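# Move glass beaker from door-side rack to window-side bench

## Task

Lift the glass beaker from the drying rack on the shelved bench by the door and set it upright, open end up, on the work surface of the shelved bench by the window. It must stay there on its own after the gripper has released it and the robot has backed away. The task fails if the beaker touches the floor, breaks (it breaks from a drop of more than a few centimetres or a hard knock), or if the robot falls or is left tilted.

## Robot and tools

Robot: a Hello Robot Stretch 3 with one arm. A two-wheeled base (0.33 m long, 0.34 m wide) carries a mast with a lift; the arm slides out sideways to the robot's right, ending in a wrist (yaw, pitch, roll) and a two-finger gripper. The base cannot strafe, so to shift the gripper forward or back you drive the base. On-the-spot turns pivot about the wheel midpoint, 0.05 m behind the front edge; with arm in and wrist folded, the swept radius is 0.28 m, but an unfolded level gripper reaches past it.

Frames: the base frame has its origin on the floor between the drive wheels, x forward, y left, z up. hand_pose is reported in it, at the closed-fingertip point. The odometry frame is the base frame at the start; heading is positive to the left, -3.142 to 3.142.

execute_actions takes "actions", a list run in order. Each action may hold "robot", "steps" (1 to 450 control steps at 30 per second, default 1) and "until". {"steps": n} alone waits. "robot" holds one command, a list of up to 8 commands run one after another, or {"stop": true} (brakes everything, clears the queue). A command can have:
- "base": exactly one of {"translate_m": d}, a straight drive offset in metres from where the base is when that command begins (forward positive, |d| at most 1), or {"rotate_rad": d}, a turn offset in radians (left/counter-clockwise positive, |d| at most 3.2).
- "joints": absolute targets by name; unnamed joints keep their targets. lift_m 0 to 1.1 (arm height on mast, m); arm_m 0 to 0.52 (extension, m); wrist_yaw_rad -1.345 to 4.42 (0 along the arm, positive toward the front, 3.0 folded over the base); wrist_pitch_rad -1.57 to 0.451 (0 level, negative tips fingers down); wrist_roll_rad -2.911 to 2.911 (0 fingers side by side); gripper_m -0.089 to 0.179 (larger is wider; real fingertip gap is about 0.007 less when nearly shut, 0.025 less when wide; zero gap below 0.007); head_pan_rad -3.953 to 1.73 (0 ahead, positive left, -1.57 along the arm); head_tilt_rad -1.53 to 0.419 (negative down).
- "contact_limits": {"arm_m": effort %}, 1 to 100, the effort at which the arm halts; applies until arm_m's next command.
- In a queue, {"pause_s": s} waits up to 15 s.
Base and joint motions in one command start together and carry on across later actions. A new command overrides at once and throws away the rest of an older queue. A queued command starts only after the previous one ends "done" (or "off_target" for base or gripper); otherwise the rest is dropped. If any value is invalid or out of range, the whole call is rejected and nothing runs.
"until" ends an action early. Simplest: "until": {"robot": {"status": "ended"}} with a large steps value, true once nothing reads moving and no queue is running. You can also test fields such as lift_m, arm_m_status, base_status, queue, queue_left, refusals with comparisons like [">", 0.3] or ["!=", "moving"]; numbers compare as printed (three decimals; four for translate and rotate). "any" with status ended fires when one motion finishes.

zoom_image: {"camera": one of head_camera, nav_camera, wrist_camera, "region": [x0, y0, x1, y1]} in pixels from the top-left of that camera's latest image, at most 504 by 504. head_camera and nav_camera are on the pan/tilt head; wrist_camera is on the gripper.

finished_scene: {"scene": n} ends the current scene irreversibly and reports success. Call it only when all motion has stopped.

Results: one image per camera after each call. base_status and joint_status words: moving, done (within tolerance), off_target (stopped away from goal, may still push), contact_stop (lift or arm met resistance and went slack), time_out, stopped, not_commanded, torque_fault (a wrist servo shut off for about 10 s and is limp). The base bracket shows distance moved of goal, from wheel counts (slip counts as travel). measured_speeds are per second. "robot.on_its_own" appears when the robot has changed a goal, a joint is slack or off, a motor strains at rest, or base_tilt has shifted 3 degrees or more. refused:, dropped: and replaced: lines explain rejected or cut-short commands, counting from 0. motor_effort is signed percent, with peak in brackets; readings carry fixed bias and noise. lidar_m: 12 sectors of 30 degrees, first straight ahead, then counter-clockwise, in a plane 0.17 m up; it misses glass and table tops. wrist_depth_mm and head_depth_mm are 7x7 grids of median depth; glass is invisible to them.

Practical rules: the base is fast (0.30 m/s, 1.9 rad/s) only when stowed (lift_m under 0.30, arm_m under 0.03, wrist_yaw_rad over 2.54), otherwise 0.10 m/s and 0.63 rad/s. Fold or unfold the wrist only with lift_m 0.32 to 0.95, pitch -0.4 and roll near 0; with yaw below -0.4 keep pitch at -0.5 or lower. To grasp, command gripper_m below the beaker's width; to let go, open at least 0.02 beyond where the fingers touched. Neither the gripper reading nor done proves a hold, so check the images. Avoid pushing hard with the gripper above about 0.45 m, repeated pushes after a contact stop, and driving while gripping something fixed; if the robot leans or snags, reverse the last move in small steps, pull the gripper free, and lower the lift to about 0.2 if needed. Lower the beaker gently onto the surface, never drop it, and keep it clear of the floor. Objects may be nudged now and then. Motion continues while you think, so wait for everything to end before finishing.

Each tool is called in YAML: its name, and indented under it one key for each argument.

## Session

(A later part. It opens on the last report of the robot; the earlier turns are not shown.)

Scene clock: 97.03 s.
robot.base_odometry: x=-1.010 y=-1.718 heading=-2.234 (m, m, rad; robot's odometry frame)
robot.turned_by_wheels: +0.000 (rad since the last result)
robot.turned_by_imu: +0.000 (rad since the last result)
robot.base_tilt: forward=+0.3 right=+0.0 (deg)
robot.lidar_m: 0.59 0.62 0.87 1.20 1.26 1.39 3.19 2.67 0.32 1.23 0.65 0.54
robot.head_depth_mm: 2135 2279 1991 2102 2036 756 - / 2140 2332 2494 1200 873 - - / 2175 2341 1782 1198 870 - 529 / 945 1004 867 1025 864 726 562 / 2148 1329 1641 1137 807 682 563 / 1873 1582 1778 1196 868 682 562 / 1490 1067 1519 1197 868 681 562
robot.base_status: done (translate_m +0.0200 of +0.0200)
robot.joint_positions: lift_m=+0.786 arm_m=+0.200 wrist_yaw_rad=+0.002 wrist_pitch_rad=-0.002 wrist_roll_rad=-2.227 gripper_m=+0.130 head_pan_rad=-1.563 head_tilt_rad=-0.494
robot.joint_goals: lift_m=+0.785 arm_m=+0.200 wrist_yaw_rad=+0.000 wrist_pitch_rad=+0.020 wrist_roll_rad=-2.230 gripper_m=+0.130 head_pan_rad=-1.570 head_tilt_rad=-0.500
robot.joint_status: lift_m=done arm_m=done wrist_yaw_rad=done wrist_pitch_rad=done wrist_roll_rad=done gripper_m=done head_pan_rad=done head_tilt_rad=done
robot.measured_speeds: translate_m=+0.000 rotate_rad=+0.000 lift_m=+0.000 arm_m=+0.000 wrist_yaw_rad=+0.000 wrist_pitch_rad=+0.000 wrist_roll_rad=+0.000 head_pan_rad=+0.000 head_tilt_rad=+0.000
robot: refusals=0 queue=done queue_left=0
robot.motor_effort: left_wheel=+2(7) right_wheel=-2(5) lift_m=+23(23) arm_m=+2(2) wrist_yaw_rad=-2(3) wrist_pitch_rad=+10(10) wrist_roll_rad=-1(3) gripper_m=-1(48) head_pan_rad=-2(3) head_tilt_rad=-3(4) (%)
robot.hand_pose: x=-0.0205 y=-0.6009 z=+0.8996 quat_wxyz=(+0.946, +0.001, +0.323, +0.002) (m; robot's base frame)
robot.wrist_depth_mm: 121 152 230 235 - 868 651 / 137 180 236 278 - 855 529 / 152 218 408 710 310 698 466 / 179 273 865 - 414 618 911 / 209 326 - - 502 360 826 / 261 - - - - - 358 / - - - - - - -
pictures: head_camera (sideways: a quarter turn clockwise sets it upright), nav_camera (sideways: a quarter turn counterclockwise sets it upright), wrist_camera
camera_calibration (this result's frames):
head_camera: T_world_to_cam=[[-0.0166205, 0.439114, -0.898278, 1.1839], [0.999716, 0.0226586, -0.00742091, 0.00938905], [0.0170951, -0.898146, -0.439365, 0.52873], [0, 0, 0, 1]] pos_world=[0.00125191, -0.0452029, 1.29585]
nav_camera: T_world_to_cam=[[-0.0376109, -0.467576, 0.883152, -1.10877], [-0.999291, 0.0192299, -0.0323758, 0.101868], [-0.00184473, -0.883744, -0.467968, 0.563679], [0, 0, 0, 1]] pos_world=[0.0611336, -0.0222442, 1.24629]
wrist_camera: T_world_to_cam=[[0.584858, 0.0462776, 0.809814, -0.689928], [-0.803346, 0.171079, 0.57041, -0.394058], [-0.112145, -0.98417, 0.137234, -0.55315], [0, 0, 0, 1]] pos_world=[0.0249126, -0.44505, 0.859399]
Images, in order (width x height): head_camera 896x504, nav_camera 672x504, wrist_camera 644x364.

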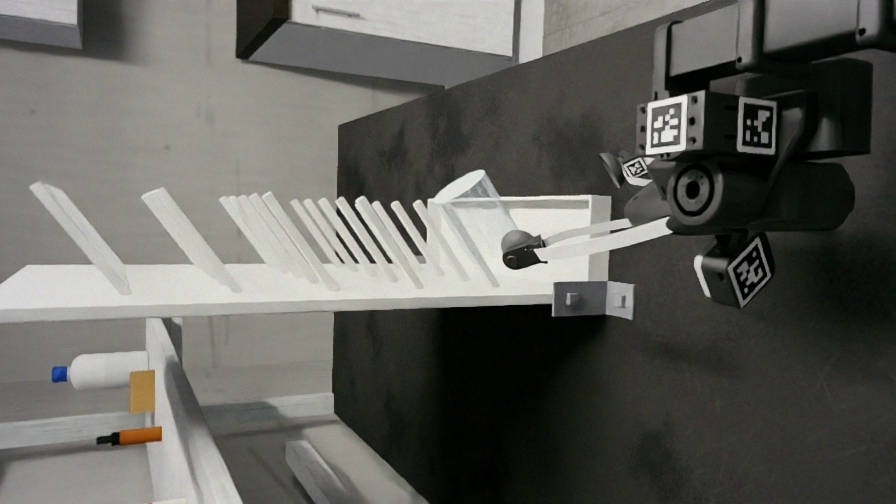

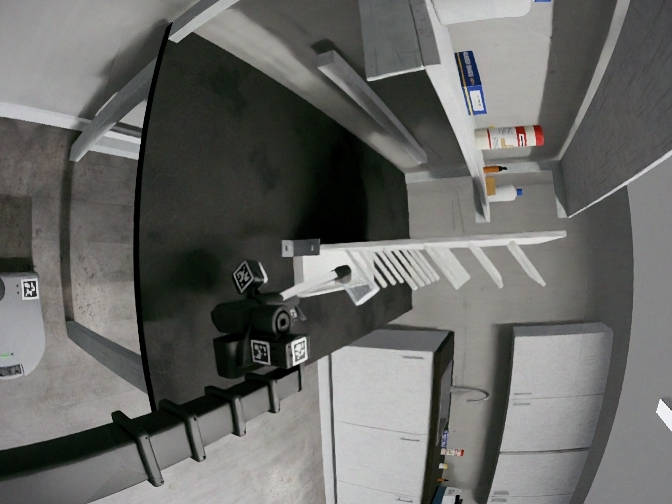

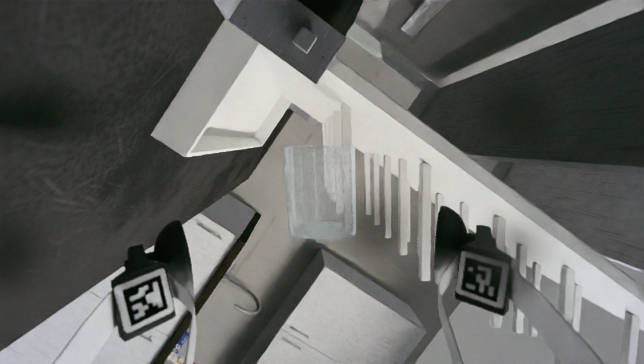

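execute_actions:
  actions:
    - {"robot":[{"joints":{"lift_m":0.803,"arm_m":0.31}}],"steps":450,"until":{"robot":{"status":"ended"}}}

Scene clock: 103.07 s.
robot.base_odometry: x=-1.010 y=-1.718 heading=-2.234 (m, m, rad; robot's odometry frame)
robot.turned_by_wheels: +0.000 (rad since the last result)
robot.turned_by_imu: -0.001 (rad since the last result)
robot.base_tilt: forward=+0.2 right=+0.1 (deg)
robot.lidar_m: 0.59 0.62 0.87 1.20 1.26 1.39 3.20 2.67 0.32 1.23 0.65 0.54
robot.head_depth_mm: 2128 2282 1992 2127 2207 - - / 2170 2339 2473 1212 - 653 563 / 2175 2342 1785 1205 - 652 562 / 946 1006 865 1023 898 662 561 / 2128 1334 1651 1136 805 683 561 / 1881 1598 1787 1199 870 682 561 / 1478 1069 1527 1196 871 681 561
robot.base_status: done (translate_m +0.0200 of +0.0200)
robot.joint_positions: lift_m=+0.803 arm_m=+0.310 wrist_yaw_rad=+0.002 wrist_pitch_rad=-0.002 wrist_roll_rad=-2.228 gripper_m=+0.130 head_pan_rad=-1.563 head_tilt_rad=-0.494
robot.joint_goals: lift_m=+0.803 arm_m=+0.310 wrist_yaw_rad=+0.000 wrist_pitch_rad=+0.020 wrist_roll_rad=-2.230 gripper_m=+0.130 head_pan_rad=-1.570 head_tilt_rad=-0.500
robot.joint_status: lift_m=done arm_m=done wrist_yaw_rad=done wrist_pitch_rad=done wrist_roll_rad=done gripper_m=done head_pan_rad=done head_tilt_rad=done
robot.measured_speeds: translate_m=+0.000 rotate_rad=+0.000 lift_m=+0.000 arm_m=+0.000 wrist_yaw_rad=+0.000 wrist_pitch_rad=+0.000 wrist_roll_rad=+0.000 head_pan_rad=+0.000 head_tilt_rad=+0.000
robot: refusals=0 queue=done queue_left=0
robot.motor_effort: left_wheel=+2(1) right_wheel=-2(3) lift_m=+53(56) arm_m=+2(4) wrist_yaw_rad=-2(2) wrist_pitch_rad=+10(10) wrist_roll_rad=-1(1) gripper_m=+0(0) head_pan_rad=-3(3) head_tilt_rad=-3(3) (%)
robot.hand_pose: x=-0.0205 y=-0.7109 z=+0.9167 quat_wxyz=(+0.946, +0.001, +0.323, +0.002) (m; robot's base frame)
robot.wrist_depth_mm: 125 173 247 159 924 854 610 / 127 203 359 267 147 740 514 / 133 238 525 444 233 145 443 / 204 320 - - 388 204 162 / 245 389 - - 462 309 182 / 304 - - - - - 286 / - - - - - - -
pictures: head_camera (sideways: a quarter turn clockwise sets it upright), nav_camera (sideways: a quarter turn counterclockwise sets it upright), wrist_camera
camera_calibration (this result's frames):
head_camera: T_world_to_cam=[[-0.016618, 0.439122, -0.898274, 1.1839], [0.999716, 0.0226529, -0.00742078, 0.00938888], [0.0170899, -0.898142, -0.439373, 0.52874], [0, 0, 0, 1]] pos_world=[0.00125165, -0.0452028, 1.29585]
nav_camera: T_world_to_cam=[[-0.0376135, -0.467584, 0.883148, -1.10876], [-0.999291, 0.0192359, -0.0323756, 0.101867], [-0.00184982, -0.88374, -0.467975, 0.563689], [0, 0, 0, 1]] pos_world=[0.0611334, -0.0222441, 1.24629]
wrist_camera: T_world_to_cam=[[0.585096, 0.0463162, 0.80964, -0.698429], [-0.803171, 0.171165, 0.57063, -0.3851], [-0.112153, -0.984153, 0.137348, -0.663837], [0, 0, 0, 1]] pos_world=[0.0248958, -0.555053, 0.876403]
Images, in order (width x height): head_camera 896x504, nav_camera 672x504, wrist_camera 644x364.

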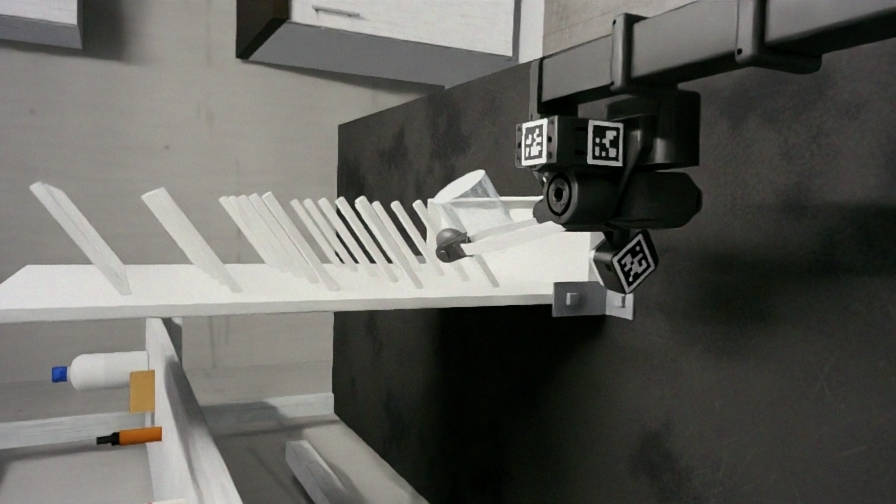

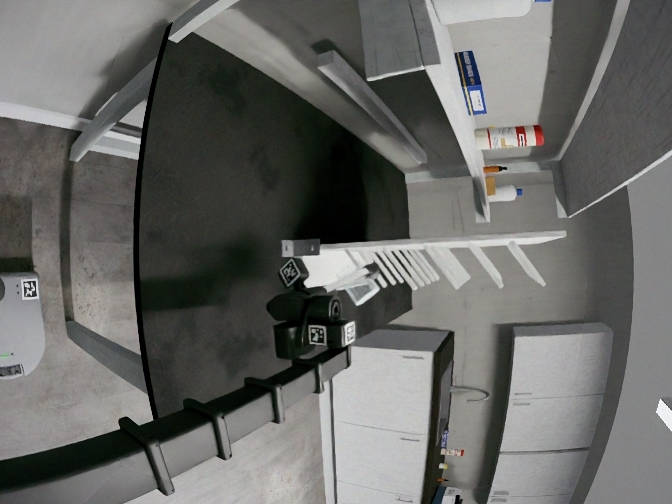

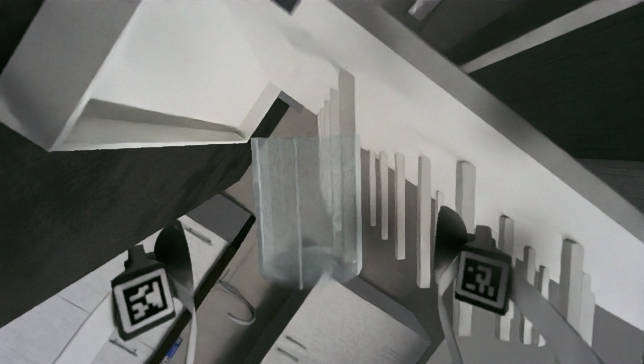

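execute_actions:
  actions:
    - {"robot":{"joints":{"arm_m":0.375},"contact_limits":{"arm_m":15}},"steps":450,"until":{"robot":{"status":"ended"}}}

Scene clock: 110.63 s.
robot.base_odometry: x=-1.010 y=-1.718 heading=-2.234 (m, m, rad; robot's odometry frame)
robot.turned_by_wheels: +0.000 (rad since the last result)
robot.turned_by_imu: +0.000 (rad since the last result)
robot.base_tilt: forward=+0.2 right=+0.1 (deg)
robot.lidar_m: 0.59 0.62 0.86 1.20 1.26 1.39 3.22 2.66 0.32 1.23 0.65 0.54
robot.head_depth_mm: 2133 2304 1993 2111 2216 - 549 / 2162 2315 2485 1269 - 685 563 / 2169 2323 1785 1200 - 682 561 / 947 1000 869 1025 852 683 563 / 2134 1338 1648 1139 804 682 562 / 1879 1600 1771 1197 870 681 561 / 1475 1070 1526 1198 866 681 561
robot.base_status: done (translate_m +0.0200 of +0.0200)
robot.joint_positions: lift_m=+0.803 arm_m=+0.375 wrist_yaw_rad=+0.002 wrist_pitch_rad=-0.002 wrist_roll_rad=-2.228 gripper_m=+0.130 head_pan_rad=-1.563 head_tilt_rad=-0.494
robot.joint_goals: lift_m=+0.803 arm_m=+0.375 wrist_yaw_rad=+0.000 wrist_pitch_rad=+0.020 wrist_roll_rad=-2.230 gripper_m=+0.130 head_pan_rad=-1.570 head_tilt_rad=-0.500
robot.joint_status: lift_m=done arm_m=done wrist_yaw_rad=done wrist_pitch_rad=done wrist_roll_rad=done gripper_m=done head_pan_rad=done head_tilt_rad=done
robot.measured_speeds: translate_m=+0.000 rotate_rad=+0.000 lift_m=+0.000 arm_m=+0.000 wrist_yaw_rad=+0.000 wrist_pitch_rad=+0.000 wrist_roll_rad=+0.000 head_pan_rad=+0.000 head_tilt_rad=+0.000
robot: refusals=0 queue=done queue_left=0
robot.motor_effort: left_wheel=+1(2) right_wheel=-2(2) lift_m=+53(53) arm_m=+2(5) wrist_yaw_rad=-2(2) wrist_pitch_rad=+10(10) wrist_roll_rad=-1(1) gripper_m=-1(1) head_pan_rad=-2(3) head_tilt_rad=-3(2) (%)
robot.contact_limits: arm_m 15 (drawing in: default 20, maximum 32; extending or still: default 26, maximum 43)
robot.hand_pose: x=-0.0205 y=-0.7759 z=+0.9167 quat_wxyz=(+0.946, +0.001, +0.323, +0.002) (m; robot's base frame)
robot.wrist_depth_mm: 136 174 248 157 104 78 73 / 150 203 361 262 142 98 75 / 152 234 517 447 207 132 93 / 205 324 975 456 316 182 122 / 245 384 - - 398 229 180 / 308 - - - - - 292 / - - - - - - -
pictures: head_camera (sideways: a quarter turn clockwise sets it upright), nav_camera (sideways: a quarter turn counterclockwise sets it upright), wrist_camera
camera_calibration (this result's frames):
head_camera: T_world_to_cam=[[-0.0166179, 0.439122, -0.898274, 1.18389], [0.999716, 0.0226526, -0.00742077, 0.00938886], [0.0170896, -0.898142, -0.439374, 0.528741], [0, 0, 0, 1]] pos_world=[0.00125163, -0.0452028, 1.29585]
nav_camera: T_world_to_cam=[[-0.0376137, -0.467584, 0.883148, -1.10876], [-0.999291, 0.0192362, -0.0323756, 0.101867], [-0.00185014, -0.883739, -0.467976, 0.56369], [0, 0, 0, 1]] pos_world=[0.0611334, -0.022244, 1.24629]
wrist_camera: T_world_to_cam=[[0.585097, 0.0463146, 0.80964, -0.695419], [-0.80317, 0.171167, 0.570631, -0.373973], [-0.112155, -0.984153, 0.137348, -0.727813], [0, 0, 0, 1]] pos_world=[0.0248955, -0.62006, 0.876403]
Images, in order (width x height): head_camera 896x504, nav_camera 672x504, wrist_camera 644x364.

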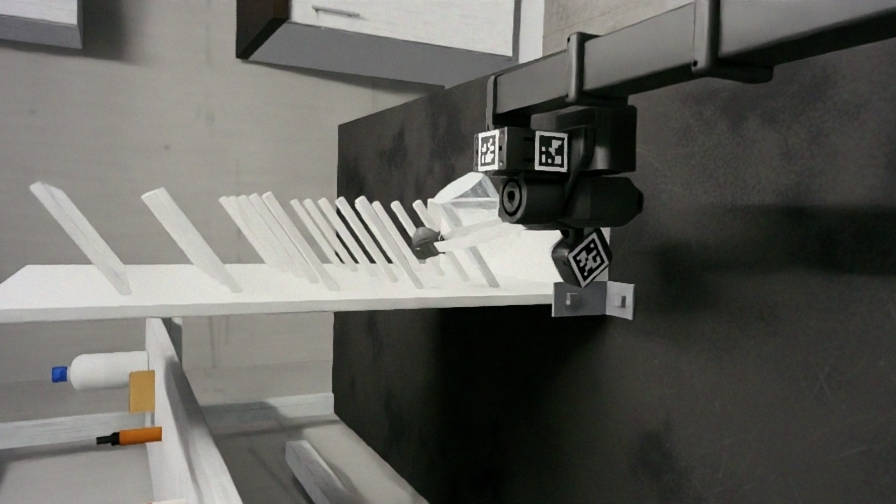

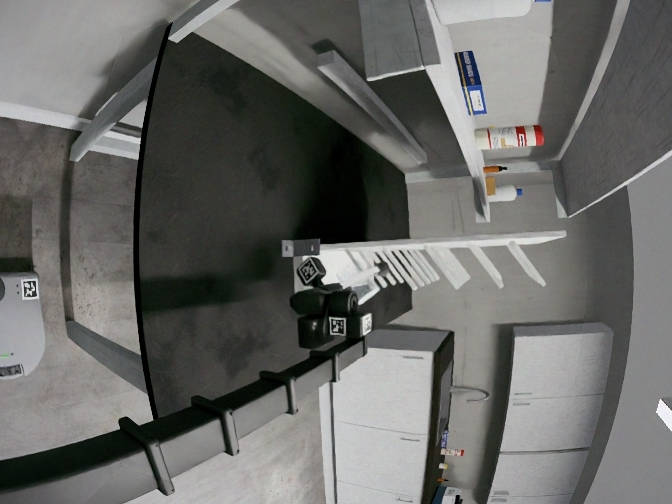

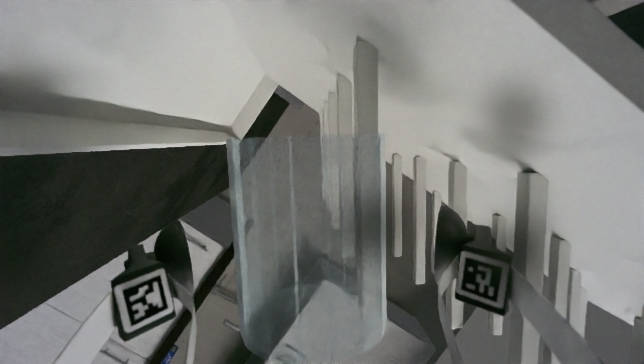

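execute_actions:
  actions:
    - {"robot":{"joints":{"gripper_m":0.03}},"steps":100,"until":{"robot":{"status":"ended"}}}
    - {"robot":[{"pause_s":0.5},{"joints":{"lift_m":0.823}},{"joints":{"lift_m":0.846},"base":{"translate_m":-0.03}}],"steps":200,"until":{"robot":{"status":"ended"}}}

Scene clock: 118.63 s.
robot.base_odometry: x=-0.992 y=-1.695 heading=-2.234 (m, m, rad; robot's odometry frame)
robot.turned_by_wheels: +0.000 (rad since the last result)
robot.turned_by_imu: -0.001 (rad since the last result)
robot.base_tilt: forward=+0.3 right=+0.1 (deg)
robot.lidar_m: 0.62 0.65 0.91 1.20 1.26 1.36 3.22 2.68 0.30 1.23 0.69 0.56
robot.head_depth_mm: 2117 2287 1941 2079 - - 549 / 2162 2327 2504 2425 807 682 564 / 2164 2329 2453 1345 807 683 562 / 2158 2318 1000 1071 805 682 562 / 644 762 798 974 805 683 562 / 1962 1685 1758 1195 869 683 561 / 1487 1224 1603 1192 869 682 562
robot.base_status: done (translate_m -0.0300 of -0.0300)
robot.joint_positions: lift_m=+0.845 arm_m=+0.375 wrist_yaw_rad=+0.001 wrist_pitch_rad=-0.006 wrist_roll_rad=-2.228 gripper_m=+0.031 head_pan_rad=-1.563 head_tilt_rad=-0.494
robot.joint_goals: lift_m=+0.846 arm_m=+0.375 wrist_yaw_rad=+0.000 wrist_pitch_rad=+0.020 wrist_roll_rad=-2.230 gripper_m=+0.030 head_pan_rad=-1.570 head_tilt_rad=-0.500
robot.joint_status: lift_m=done arm_m=done wrist_yaw_rad=done wrist_pitch_rad=done wrist_roll_rad=done gripper_m=done head_pan_rad=done head_tilt_rad=done
robot.measured_speeds: translate_m=+0.000 rotate_rad=+0.000 lift_m=+0.000 arm_m=+0.000 wrist_yaw_rad=+0.000 wrist_pitch_rad=+0.000 wrist_roll_rad=+0.000 head_pan_rad=+0.000 head_tilt_rad=+0.000
robot: refusals=0 queue=done queue_left=0
robot.motor_effort: left_wheel=+2(3) right_wheel=-2(9) lift_m=+54(53) arm_m=+2(2) wrist_yaw_rad=+0(2) wrist_pitch_rad=+12(12) wrist_roll_rad=-1(1) gripper_m=-16(92) head_pan_rad=-4(3) head_tilt_rad=-2(4) (%)
robot.contact_limits: arm_m 15 (drawing in: default 20, maximum 32; extending or still: default 26, maximum 43)
robot.hand_pose: x=-0.0208 y=-0.7758 z=+0.9587 quat_wxyz=(+0.946, +0.003, +0.323, +0.001) (m; robot's base frame)
robot.wrist_depth_mm: 179 238 356 232 167 125 100 / 208 278 503 373 228 148 120 / 238 350 754 - 332 168 147 / 275 440 - - 392 235 195 / 369 - - - 405 320 289 / - - - - - 249 416 / - - - - - - -
pictures: head_camera (sideways: a quarter turn clockwise sets it upright), nav_camera (sideways: a quarter turn counterclockwise sets it upright), wrist_camera
camera_calibration (this result's frames):
head_camera: T_world_to_cam=[[-0.016618, 0.439122, -0.898274, 1.18389], [0.999716, 0.0226528, -0.00742077, 0.00938886], [0.0170898, -0.898142, -0.439374, 0.528741], [0, 0, 0, 1]] pos_world=[0.00125164, -0.0452028, 1.29585]
nav_camera: T_world_to_cam=[[-0.0376136, -0.467584, 0.883148, -1.10876], [-0.999291, 0.019236, -0.0323756, 0.101867], [-0.00184993, -0.883739, -0.467976, 0.56369], [0, 0, 0, 1]] pos_world=[0.0611334, -0.022244, 1.24629]
wrist_camera: T_world_to_cam=[[0.58522, 0.0424706, 0.809762, -0.73231], [-0.802878, 0.170252, 0.571315, -0.399622], [-0.1136, -0.984485, 0.133734, -0.730375], [0, 0, 0, 1]] pos_world=[0.0247443, -0.619905, 0.918983]
Images, in order (width x height): head_camera 896x504, nav_camera 672x504, wrist_camera 644x364.

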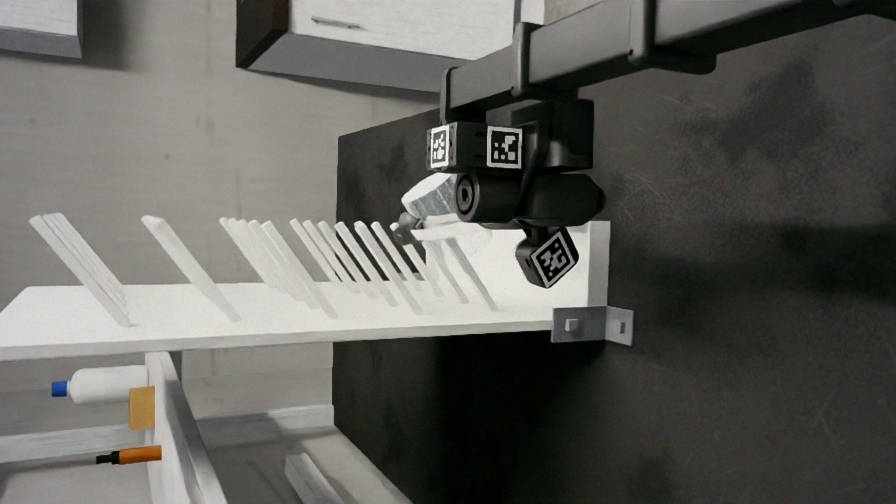

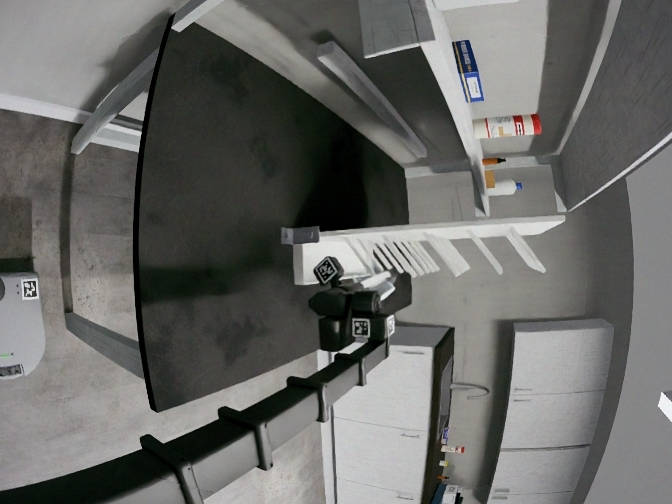

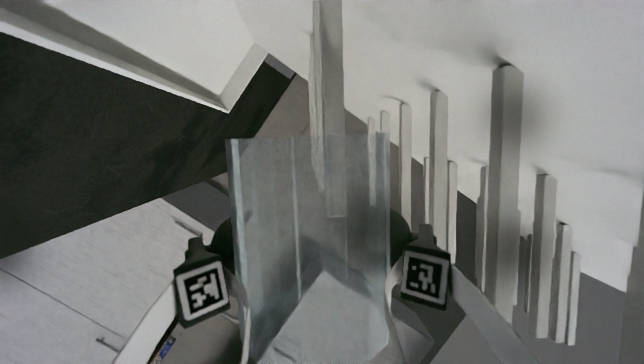

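execute_actions:
  actions:
    - {"robot":[{"joints":{"lift_m":0.869,"gripper_m":0.0},"base":{"translate_m":-0.03}},{"joints":{"lift_m":0.892},"base":{"translate_m":-0.03}},{"base":{"translate_m":-0.05}},{"joints":{"arm_m":0.1}},{"joints":{"wrist_roll_rad":0}}],"steps":450,"until":{"robot":{"status":"ended"}}}

Scene clock: 131.70 s.
robot.base_odometry: x=-0.924 y=-1.608 heading=-2.234 (m, m, rad; robot's odometry frame)
robot.turned_by_wheels: +0.000 (rad since the last result)
robot.turned_by_imu: -0.002 (rad since the last result)
robot.base_tilt: forward=+0.3 right=+0.0 (deg)
robot.lidar_m: 0.73 0.76 1.07 1.21 1.26 1.28 3.26 2.66 1.97 0.29 0.84 0.66
robot.head_depth_mm: 1865 2288 1900 2062 2193 - - / 2152 2338 2437 2357 2213 - - / 2171 2353 2489 1267 - - - / 2203 2379 2463 1205 867 682 562 / 2160 2351 1532 1075 861 683 561 / 745 810 829 819 807 683 561 / 616 666 1639 1138 869 681 562
robot.base_status: done (translate_m -0.0500 of -0.0500)
robot.joint_positions: lift_m=+0.891 arm_m=+0.100 wrist_yaw_rad=+0.001 wrist_pitch_rad=-0.006 wrist_roll_rad=-0.005 gripper_m=+0.016 head_pan_rad=-1.563 head_tilt_rad=-0.494
robot.joint_goals: lift_m=+0.892 arm_m=+0.100 wrist_yaw_rad=+0.000 wrist_pitch_rad=+0.020 wrist_roll_rad=+0.000 gripper_m=+0.015 head_pan_rad=-1.570 head_tilt_rad=-0.500
robot.joint_status: lift_m=done arm_m=done wrist_yaw_rad=done wrist_pitch_rad=done wrist_roll_rad=done gripper_m=done head_pan_rad=done head_tilt_rad=done
robot.measured_speeds: translate_m=+0.000 rotate_rad=+0.000 lift_m=+0.000 arm_m=+0.000 wrist_yaw_rad=+0.000 wrist_pitch_rad=+0.000 wrist_roll_rad=+0.000 head_pan_rad=+0.000 head_tilt_rad=+0.000
robot: refusals=0 queue=done queue_left=0
robot.on_its_own: gripper_m is held at +0.015, not at your +0.000, by its stall guard, which is not easing now
robot.motor_effort: left_wheel=+2(4) right_wheel=-3(9) lift_m=+54(54) arm_m=-3(3) wrist_yaw_rad=-1(1) wrist_pitch_rad=+13(12) wrist_roll_rad=+2(3) gripper_m=-20(100) head_pan_rad=-3(3) head_tilt_rad=-3(3) (%)
robot.hand_pose: x=-0.0212 y=-0.5013 z=+1.0045 quat_wxyz=(+0.709, +0.003, -0.705, -0.002) (m; robot's base frame)
robot.wrist_depth_mm: 395 422 - - - - - / 669 417 730 - - - - / 877 439 - - - - - / 844 421 - - - - - / 877 435 778 - - - - / 660 425 619 613 - - - / 487 382 462 461 - - -
pictures: head_camera (sideways: a quarter turn clockwise sets it upright), nav_camera (sideways: a quarter turn counterclockwise sets it upright), wrist_camera
camera_calibration (this result's frames):
head_camera: T_world_to_cam=[[-0.0166179, 0.439144, -0.898263, 1.18388], [0.999716, 0.0226524, -0.00742041, 0.00938839], [0.0170892, -0.898131, -0.439396, 0.528769], [0, 0, 0, 1]] pos_world=[0.00125161, -0.0452027, 1.29585]
nav_camera: T_world_to_cam=[[-0.0376137, -0.467605, 0.883137, -1.10875], [-0.999291, 0.0192374, -0.0323749, 0.101867], [-0.00185054, -0.883728, -0.467997, 0.563718], [0, 0, 0, 1]] pos_world=[0.0611334, -0.0222427, 1.24629]
wrist_camera: T_world_to_cam=[[-0.998593, 0.0463221, -0.025807, 0.0267951], [0.0338126, 0.181362, -0.982835, 1.11166], [-0.0408466, -0.982325, -0.182673, -0.145848], [0, 0, 0, 1]] pos_world=[-0.0167881, -0.346124, 1.06663]
Images, in order (width x height): head_camera 896x504, nav_camera 672x504, wrist_camera 644x364.

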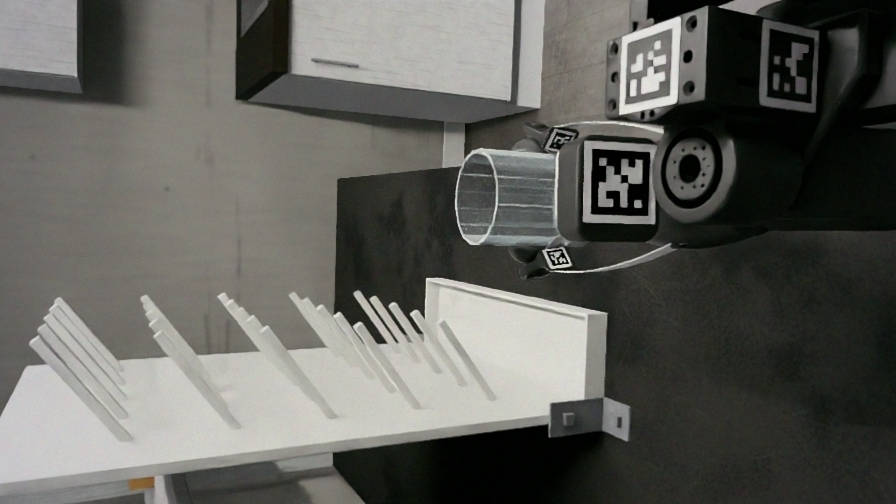

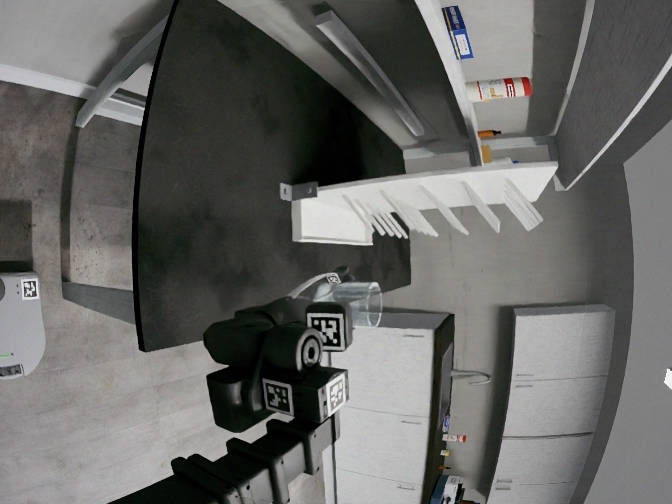

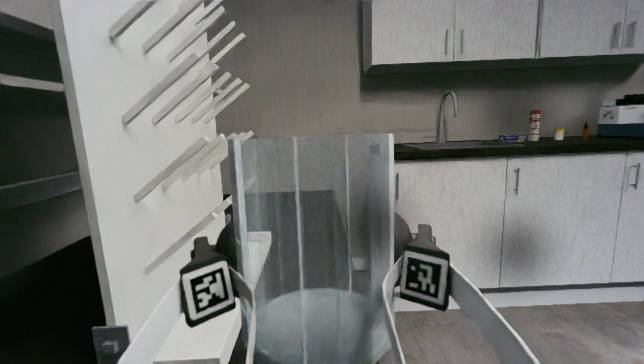

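execute_actions:
  actions:
    - {"robot":[{"joints":{"arm_m":0.0,"head_tilt_rad":-0.7},"base":{"translate_m":-1}},{"base":{"translate_m":-1}},{"base":{"translate_m":-0.75}},{"base":{"rotate_rad":-1.57}}],"steps":450,"until":{"robot":{"status":"ended"}}}
    - {"steps":450,"until":{"robot":{"status":"ended"}}}
    - {"steps":450,"until":{"robot":{"status":"ended"}}}

Scene clock: 174.13 s.
robot.base_odometry: x=+0.769 y=+0.559 heading=+2.479 (m, m, rad; robot's odometry frame)
robot.turned_by_wheels: -1.570 (rad since the last result)
robot.turned_by_imu: -1.612 (rad since the last result)
robot.base_tilt: forward=+0.4 right=+0.0 (deg)
robot.lidar_m: 2.18 1.98 2.71 3.35 1.17 0.89 0.79 0.82 0.60 1.17 1.22 1.20
robot.head_depth_mm: 1085 1206 1130 857 709 - - / 1090 1208 1134 885 710 - - / 1092 1197 1133 855 - - - / 1104 1187 1137 887 731 1381 1218 / 1105 1193 1137 859 731 1416 1220 / 1120 1201 1138 859 730 1417 1224 / 1120 1210 1132 858 732 1416 1217
robot.base_status: done (rotate_rad -1.5699 of -1.5700)
robot.joint_positions: lift_m=+0.891 arm_m=+0.003 wrist_yaw_rad=+0.001 wrist_pitch_rad=-0.006 wrist_roll_rad=-0.004 gripper_m=+0.016 head_pan_rad=-1.563 head_tilt_rad=-0.691
robot.joint_goals: lift_m=+0.892 arm_m=+0.000 wrist_yaw_rad=+0.000 wrist_pitch_rad=+0.020 wrist_roll_rad=+0.000 gripper_m=+0.015 head_pan_rad=-1.570 head_tilt_rad=-0.700
robot.joint_status: lift_m=done arm_m=done wrist_yaw_rad=done wrist_pitch_rad=done wrist_roll_rad=done gripper_m=done head_pan_rad=done head_tilt_rad=done
robot.measured_speeds: translate_m=+0.000 rotate_rad=+0.000 lift_m=+0.000 arm_m=+0.000 wrist_yaw_rad=+0.000 wrist_pitch_rad=+0.000 wrist_roll_rad=+0.000 head_pan_rad=+0.000 head_tilt_rad=+0.000
robot: refusals=0 queue=done queue_left=0
robot.on_its_own: gripper_m is held at +0.015, not at your +0.000, by its stall guard, which is not easing now
robot.motor_effort: left_wheel=+2(8) right_wheel=-3(9) lift_m=+54(54) arm_m=-3(3) wrist_yaw_rad=-1(1) wrist_pitch_rad=+13(12) wrist_roll_rad=+2(2) gripper_m=-21(20) head_pan_rad=-3(3) head_tilt_rad=-5(28) (%)
robot.hand_pose: x=-0.0212 y=-0.4036 z=+1.0045 quat_wxyz=(+0.709, +0.003, -0.705, -0.002) (m; robot's base frame)
robot.wrist_depth_mm: 971 996 988 - - - - / 859 841 913 - 940 - - / - - - - - - - / - - - - - - - / - 971 - 912 972 - - / 644 671 623 618 570 628 - / 491 486 474 465 448 451 -
pictures: head_camera (sideways: a quarter turn clockwise sets it upright), nav_camera (sideways: a quarter turn counterclockwise sets it upright), wrist_camera
camera_calibration (this result's frames):
head_camera: T_world_to_cam=[[-0.0178858, 0.606776, -0.794672, 1.04881], [0.999708, 0.0237727, -0.00434886, 0.00538811], [0.0162527, -0.794517, -0.607024, 0.746873], [0, 0, 0, 1]] pos_world=[0.00123354, -0.0431148, 1.28685]
nav_camera: T_world_to_cam=[[-0.0363739, -0.631724, 0.77434, -0.9669], [-0.999335, 0.025108, -0.0264592, 0.0941576], [-0.00272727, -0.774787, -0.632217, 0.777377], [0, 0, 0, 1]] pos_world=[0.0610451, -0.0108764, 1.24267]
wrist_camera: T_world_to_cam=[[-0.998583, 0.0463254, -0.0261939, 0.0226588], [0.0341948, 0.18138, -0.982818, 1.09393], [-0.0407785, -0.982321, -0.182707, -0.0498246], [0, 0, 0, 1]] pos_world=[-0.0168119, -0.248411, 1.06663]
Images, in order (width x height): head_camera 896x504, nav_camera 672x504, wrist_camera 644x364.

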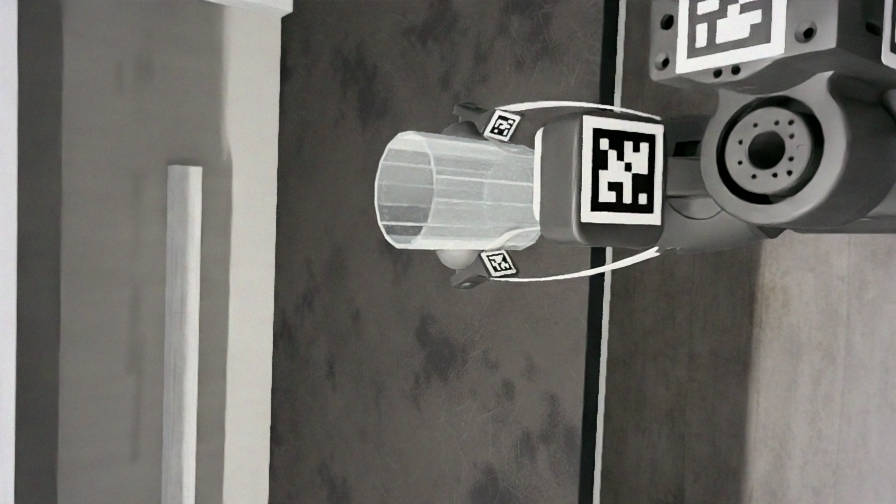

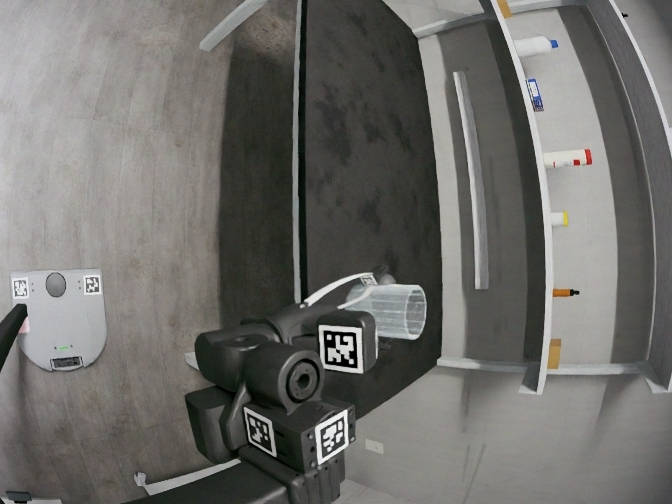

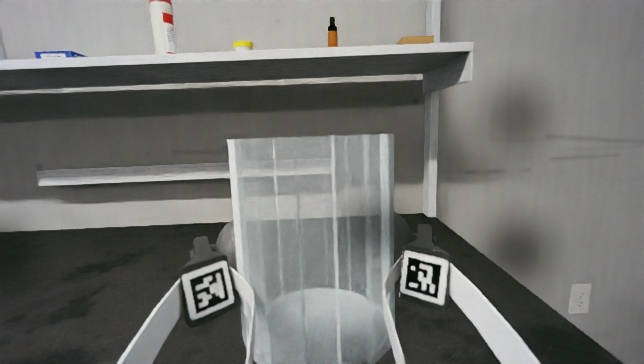

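execute_actions:
  actions:
    - {"robot":[{"joints":{"arm_m":0.28}},{"joints":{"lift_m":0.74}}],"steps":450,"until":{"robot":{"status":"ended"}}}

Scene clock: 183.03 s.
robot.base_odometry: x=+0.769 y=+0.559 heading=+2.479 (m, m, rad; robot's odometry frame)
robot.turned_by_wheels: +0.000 (rad since the last result)
robot.turned_by_imu: -0.001 (rad since the last result)
robot.base_tilt: forward=+0.2 right=+0.1 (deg)
robot.lidar_m: 2.18 1.97 2.70 3.33 1.17 0.88 0.79 0.82 0.60 1.17 1.22 1.20
robot.head_depth_mm: 1080 1200 1127 858 729 - - / 1091 1213 1129 885 - 1416 1214 / 1092 1189 1135 920 - 1417 1223 / 1102 1186 1130 858 731 1417 1219 / 1106 1192 1139 854 730 1422 1220 / 1109 1199 1136 858 730 1409 1217 / 1121 1209 1129 856 729 1414 1217
robot.base_status: done (rotate_rad -1.5699 of -1.5700)
robot.joint_positions: lift_m=+0.740 arm_m=+0.280 wrist_yaw_rad=+0.001 wrist_pitch_rad=-0.006 wrist_roll_rad=-0.004 gripper_m=+0.016 head_pan_rad=-1.563 head_tilt_rad=-0.691
robot.joint_goals: lift_m=+0.740 arm_m=+0.280 wrist_yaw_rad=+0.000 wrist_pitch_rad=+0.020 wrist_roll_rad=+0.000 gripper_m=+0.015 head_pan_rad=-1.570 head_tilt_rad=-0.700
robot.joint_status: lift_m=done arm_m=done wrist_yaw_rad=done wrist_pitch_rad=done wrist_roll_rad=done gripper_m=done head_pan_rad=done head_tilt_rad=done
robot.measured_speeds: translate_m=+0.000 rotate_rad=+0.000 lift_m=+0.000 arm_m=+0.000 wrist_yaw_rad=+0.000 wrist_pitch_rad=+0.000 wrist_roll_rad=+0.000 head_pan_rad=+0.000 head_tilt_rad=+0.000
robot: refusals=0 queue=done queue_left=0
robot.on_its_own: gripper_m is held at +0.015, not at your +0.000, by its stall guard, which is not easing now
robot.motor_effort: left_wheel=+1(2) right_wheel=-3(3) lift_m=+25(56) arm_m=+2(5) wrist_yaw_rad=-1(1) wrist_pitch_rad=+12(12) wrist_roll_rad=+2(2) gripper_m=-21(20) head_pan_rad=-2(2) head_tilt_rad=-4(4) (%)
robot.hand_pose: x=-0.0212 y=-0.6808 z=+0.8535 quat_wxyz=(+0.709, +0.003, -0.705, -0.002) (m; robot's base frame)
robot.wrist_depth_mm: 712 706 732 724 749 736 746 / 753 732 741 739 747 750 771 / 739 744 769 759 782 787 766 / 786 803 802 817 803 819 815 / 491 469 505 450 471 412 404 / 326 318 305 299 278 289 278 / 239 236 232 227 225 222 215
pictures: head_camera (sideways: a quarter turn clockwise sets it upright), nav_camera (sideways: a quarter turn counterclockwise sets it upright), wrist_camera
camera_calibration (this result's frames):
head_camera: T_world_to_cam=[[-0.017859, 0.606848, -0.794617, 1.04874], [0.999709, 0.0237279, -0.00434742, 0.00538623], [0.0162164, -0.794464, -0.607095, 0.746966], [0, 0, 0, 1]] pos_world=[0.00123158, -0.0431133, 1.28685]
nav_camera: T_world_to_cam=[[-0.036402, -0.631791, 0.774283, -0.966826], [-0.999333, 0.0251556, -0.0264562, 0.0941537], [-0.00276271, -0.77473, -0.632286, 0.777467], [0, 0, 0, 1]] pos_world=[0.0610445, -0.0108736, 1.24267]
wrist_camera: T_world_to_cam=[[-0.998568, 0.046334, -0.0267359, 0.032011], [0.0347365, 0.18154, -0.98277, 0.99583], [-0.040682, -0.982291, -0.18289, -0.349516], [0, 0, 0, 1]] pos_world=[-0.0168456, -0.525593, 0.915604]
Images, in order (width x height): head_camera 896x504, nav_camera 672x504, wrist_camera 644x364.

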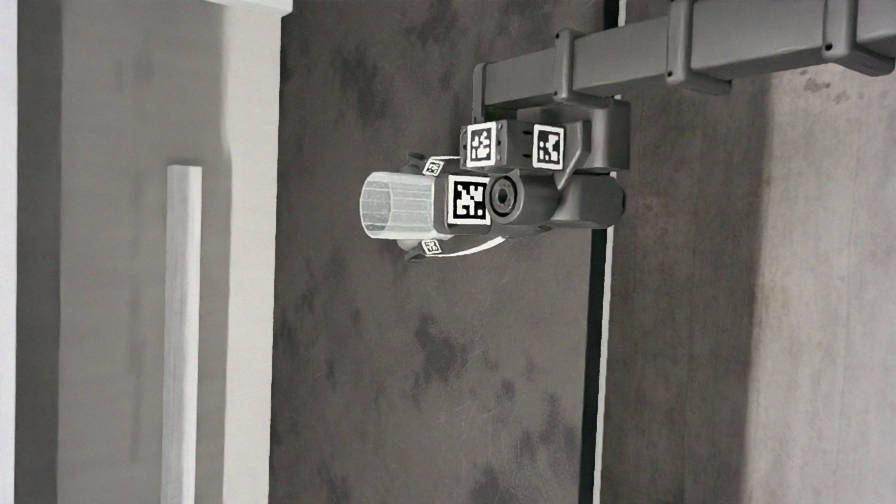

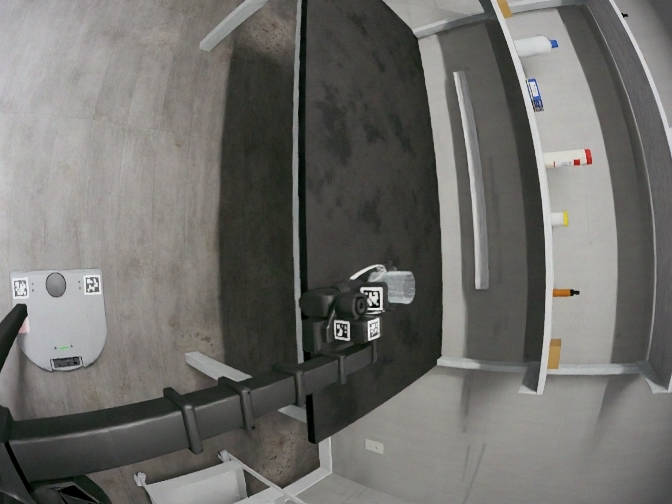

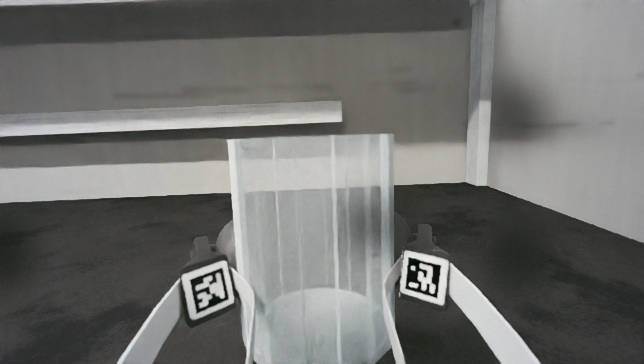

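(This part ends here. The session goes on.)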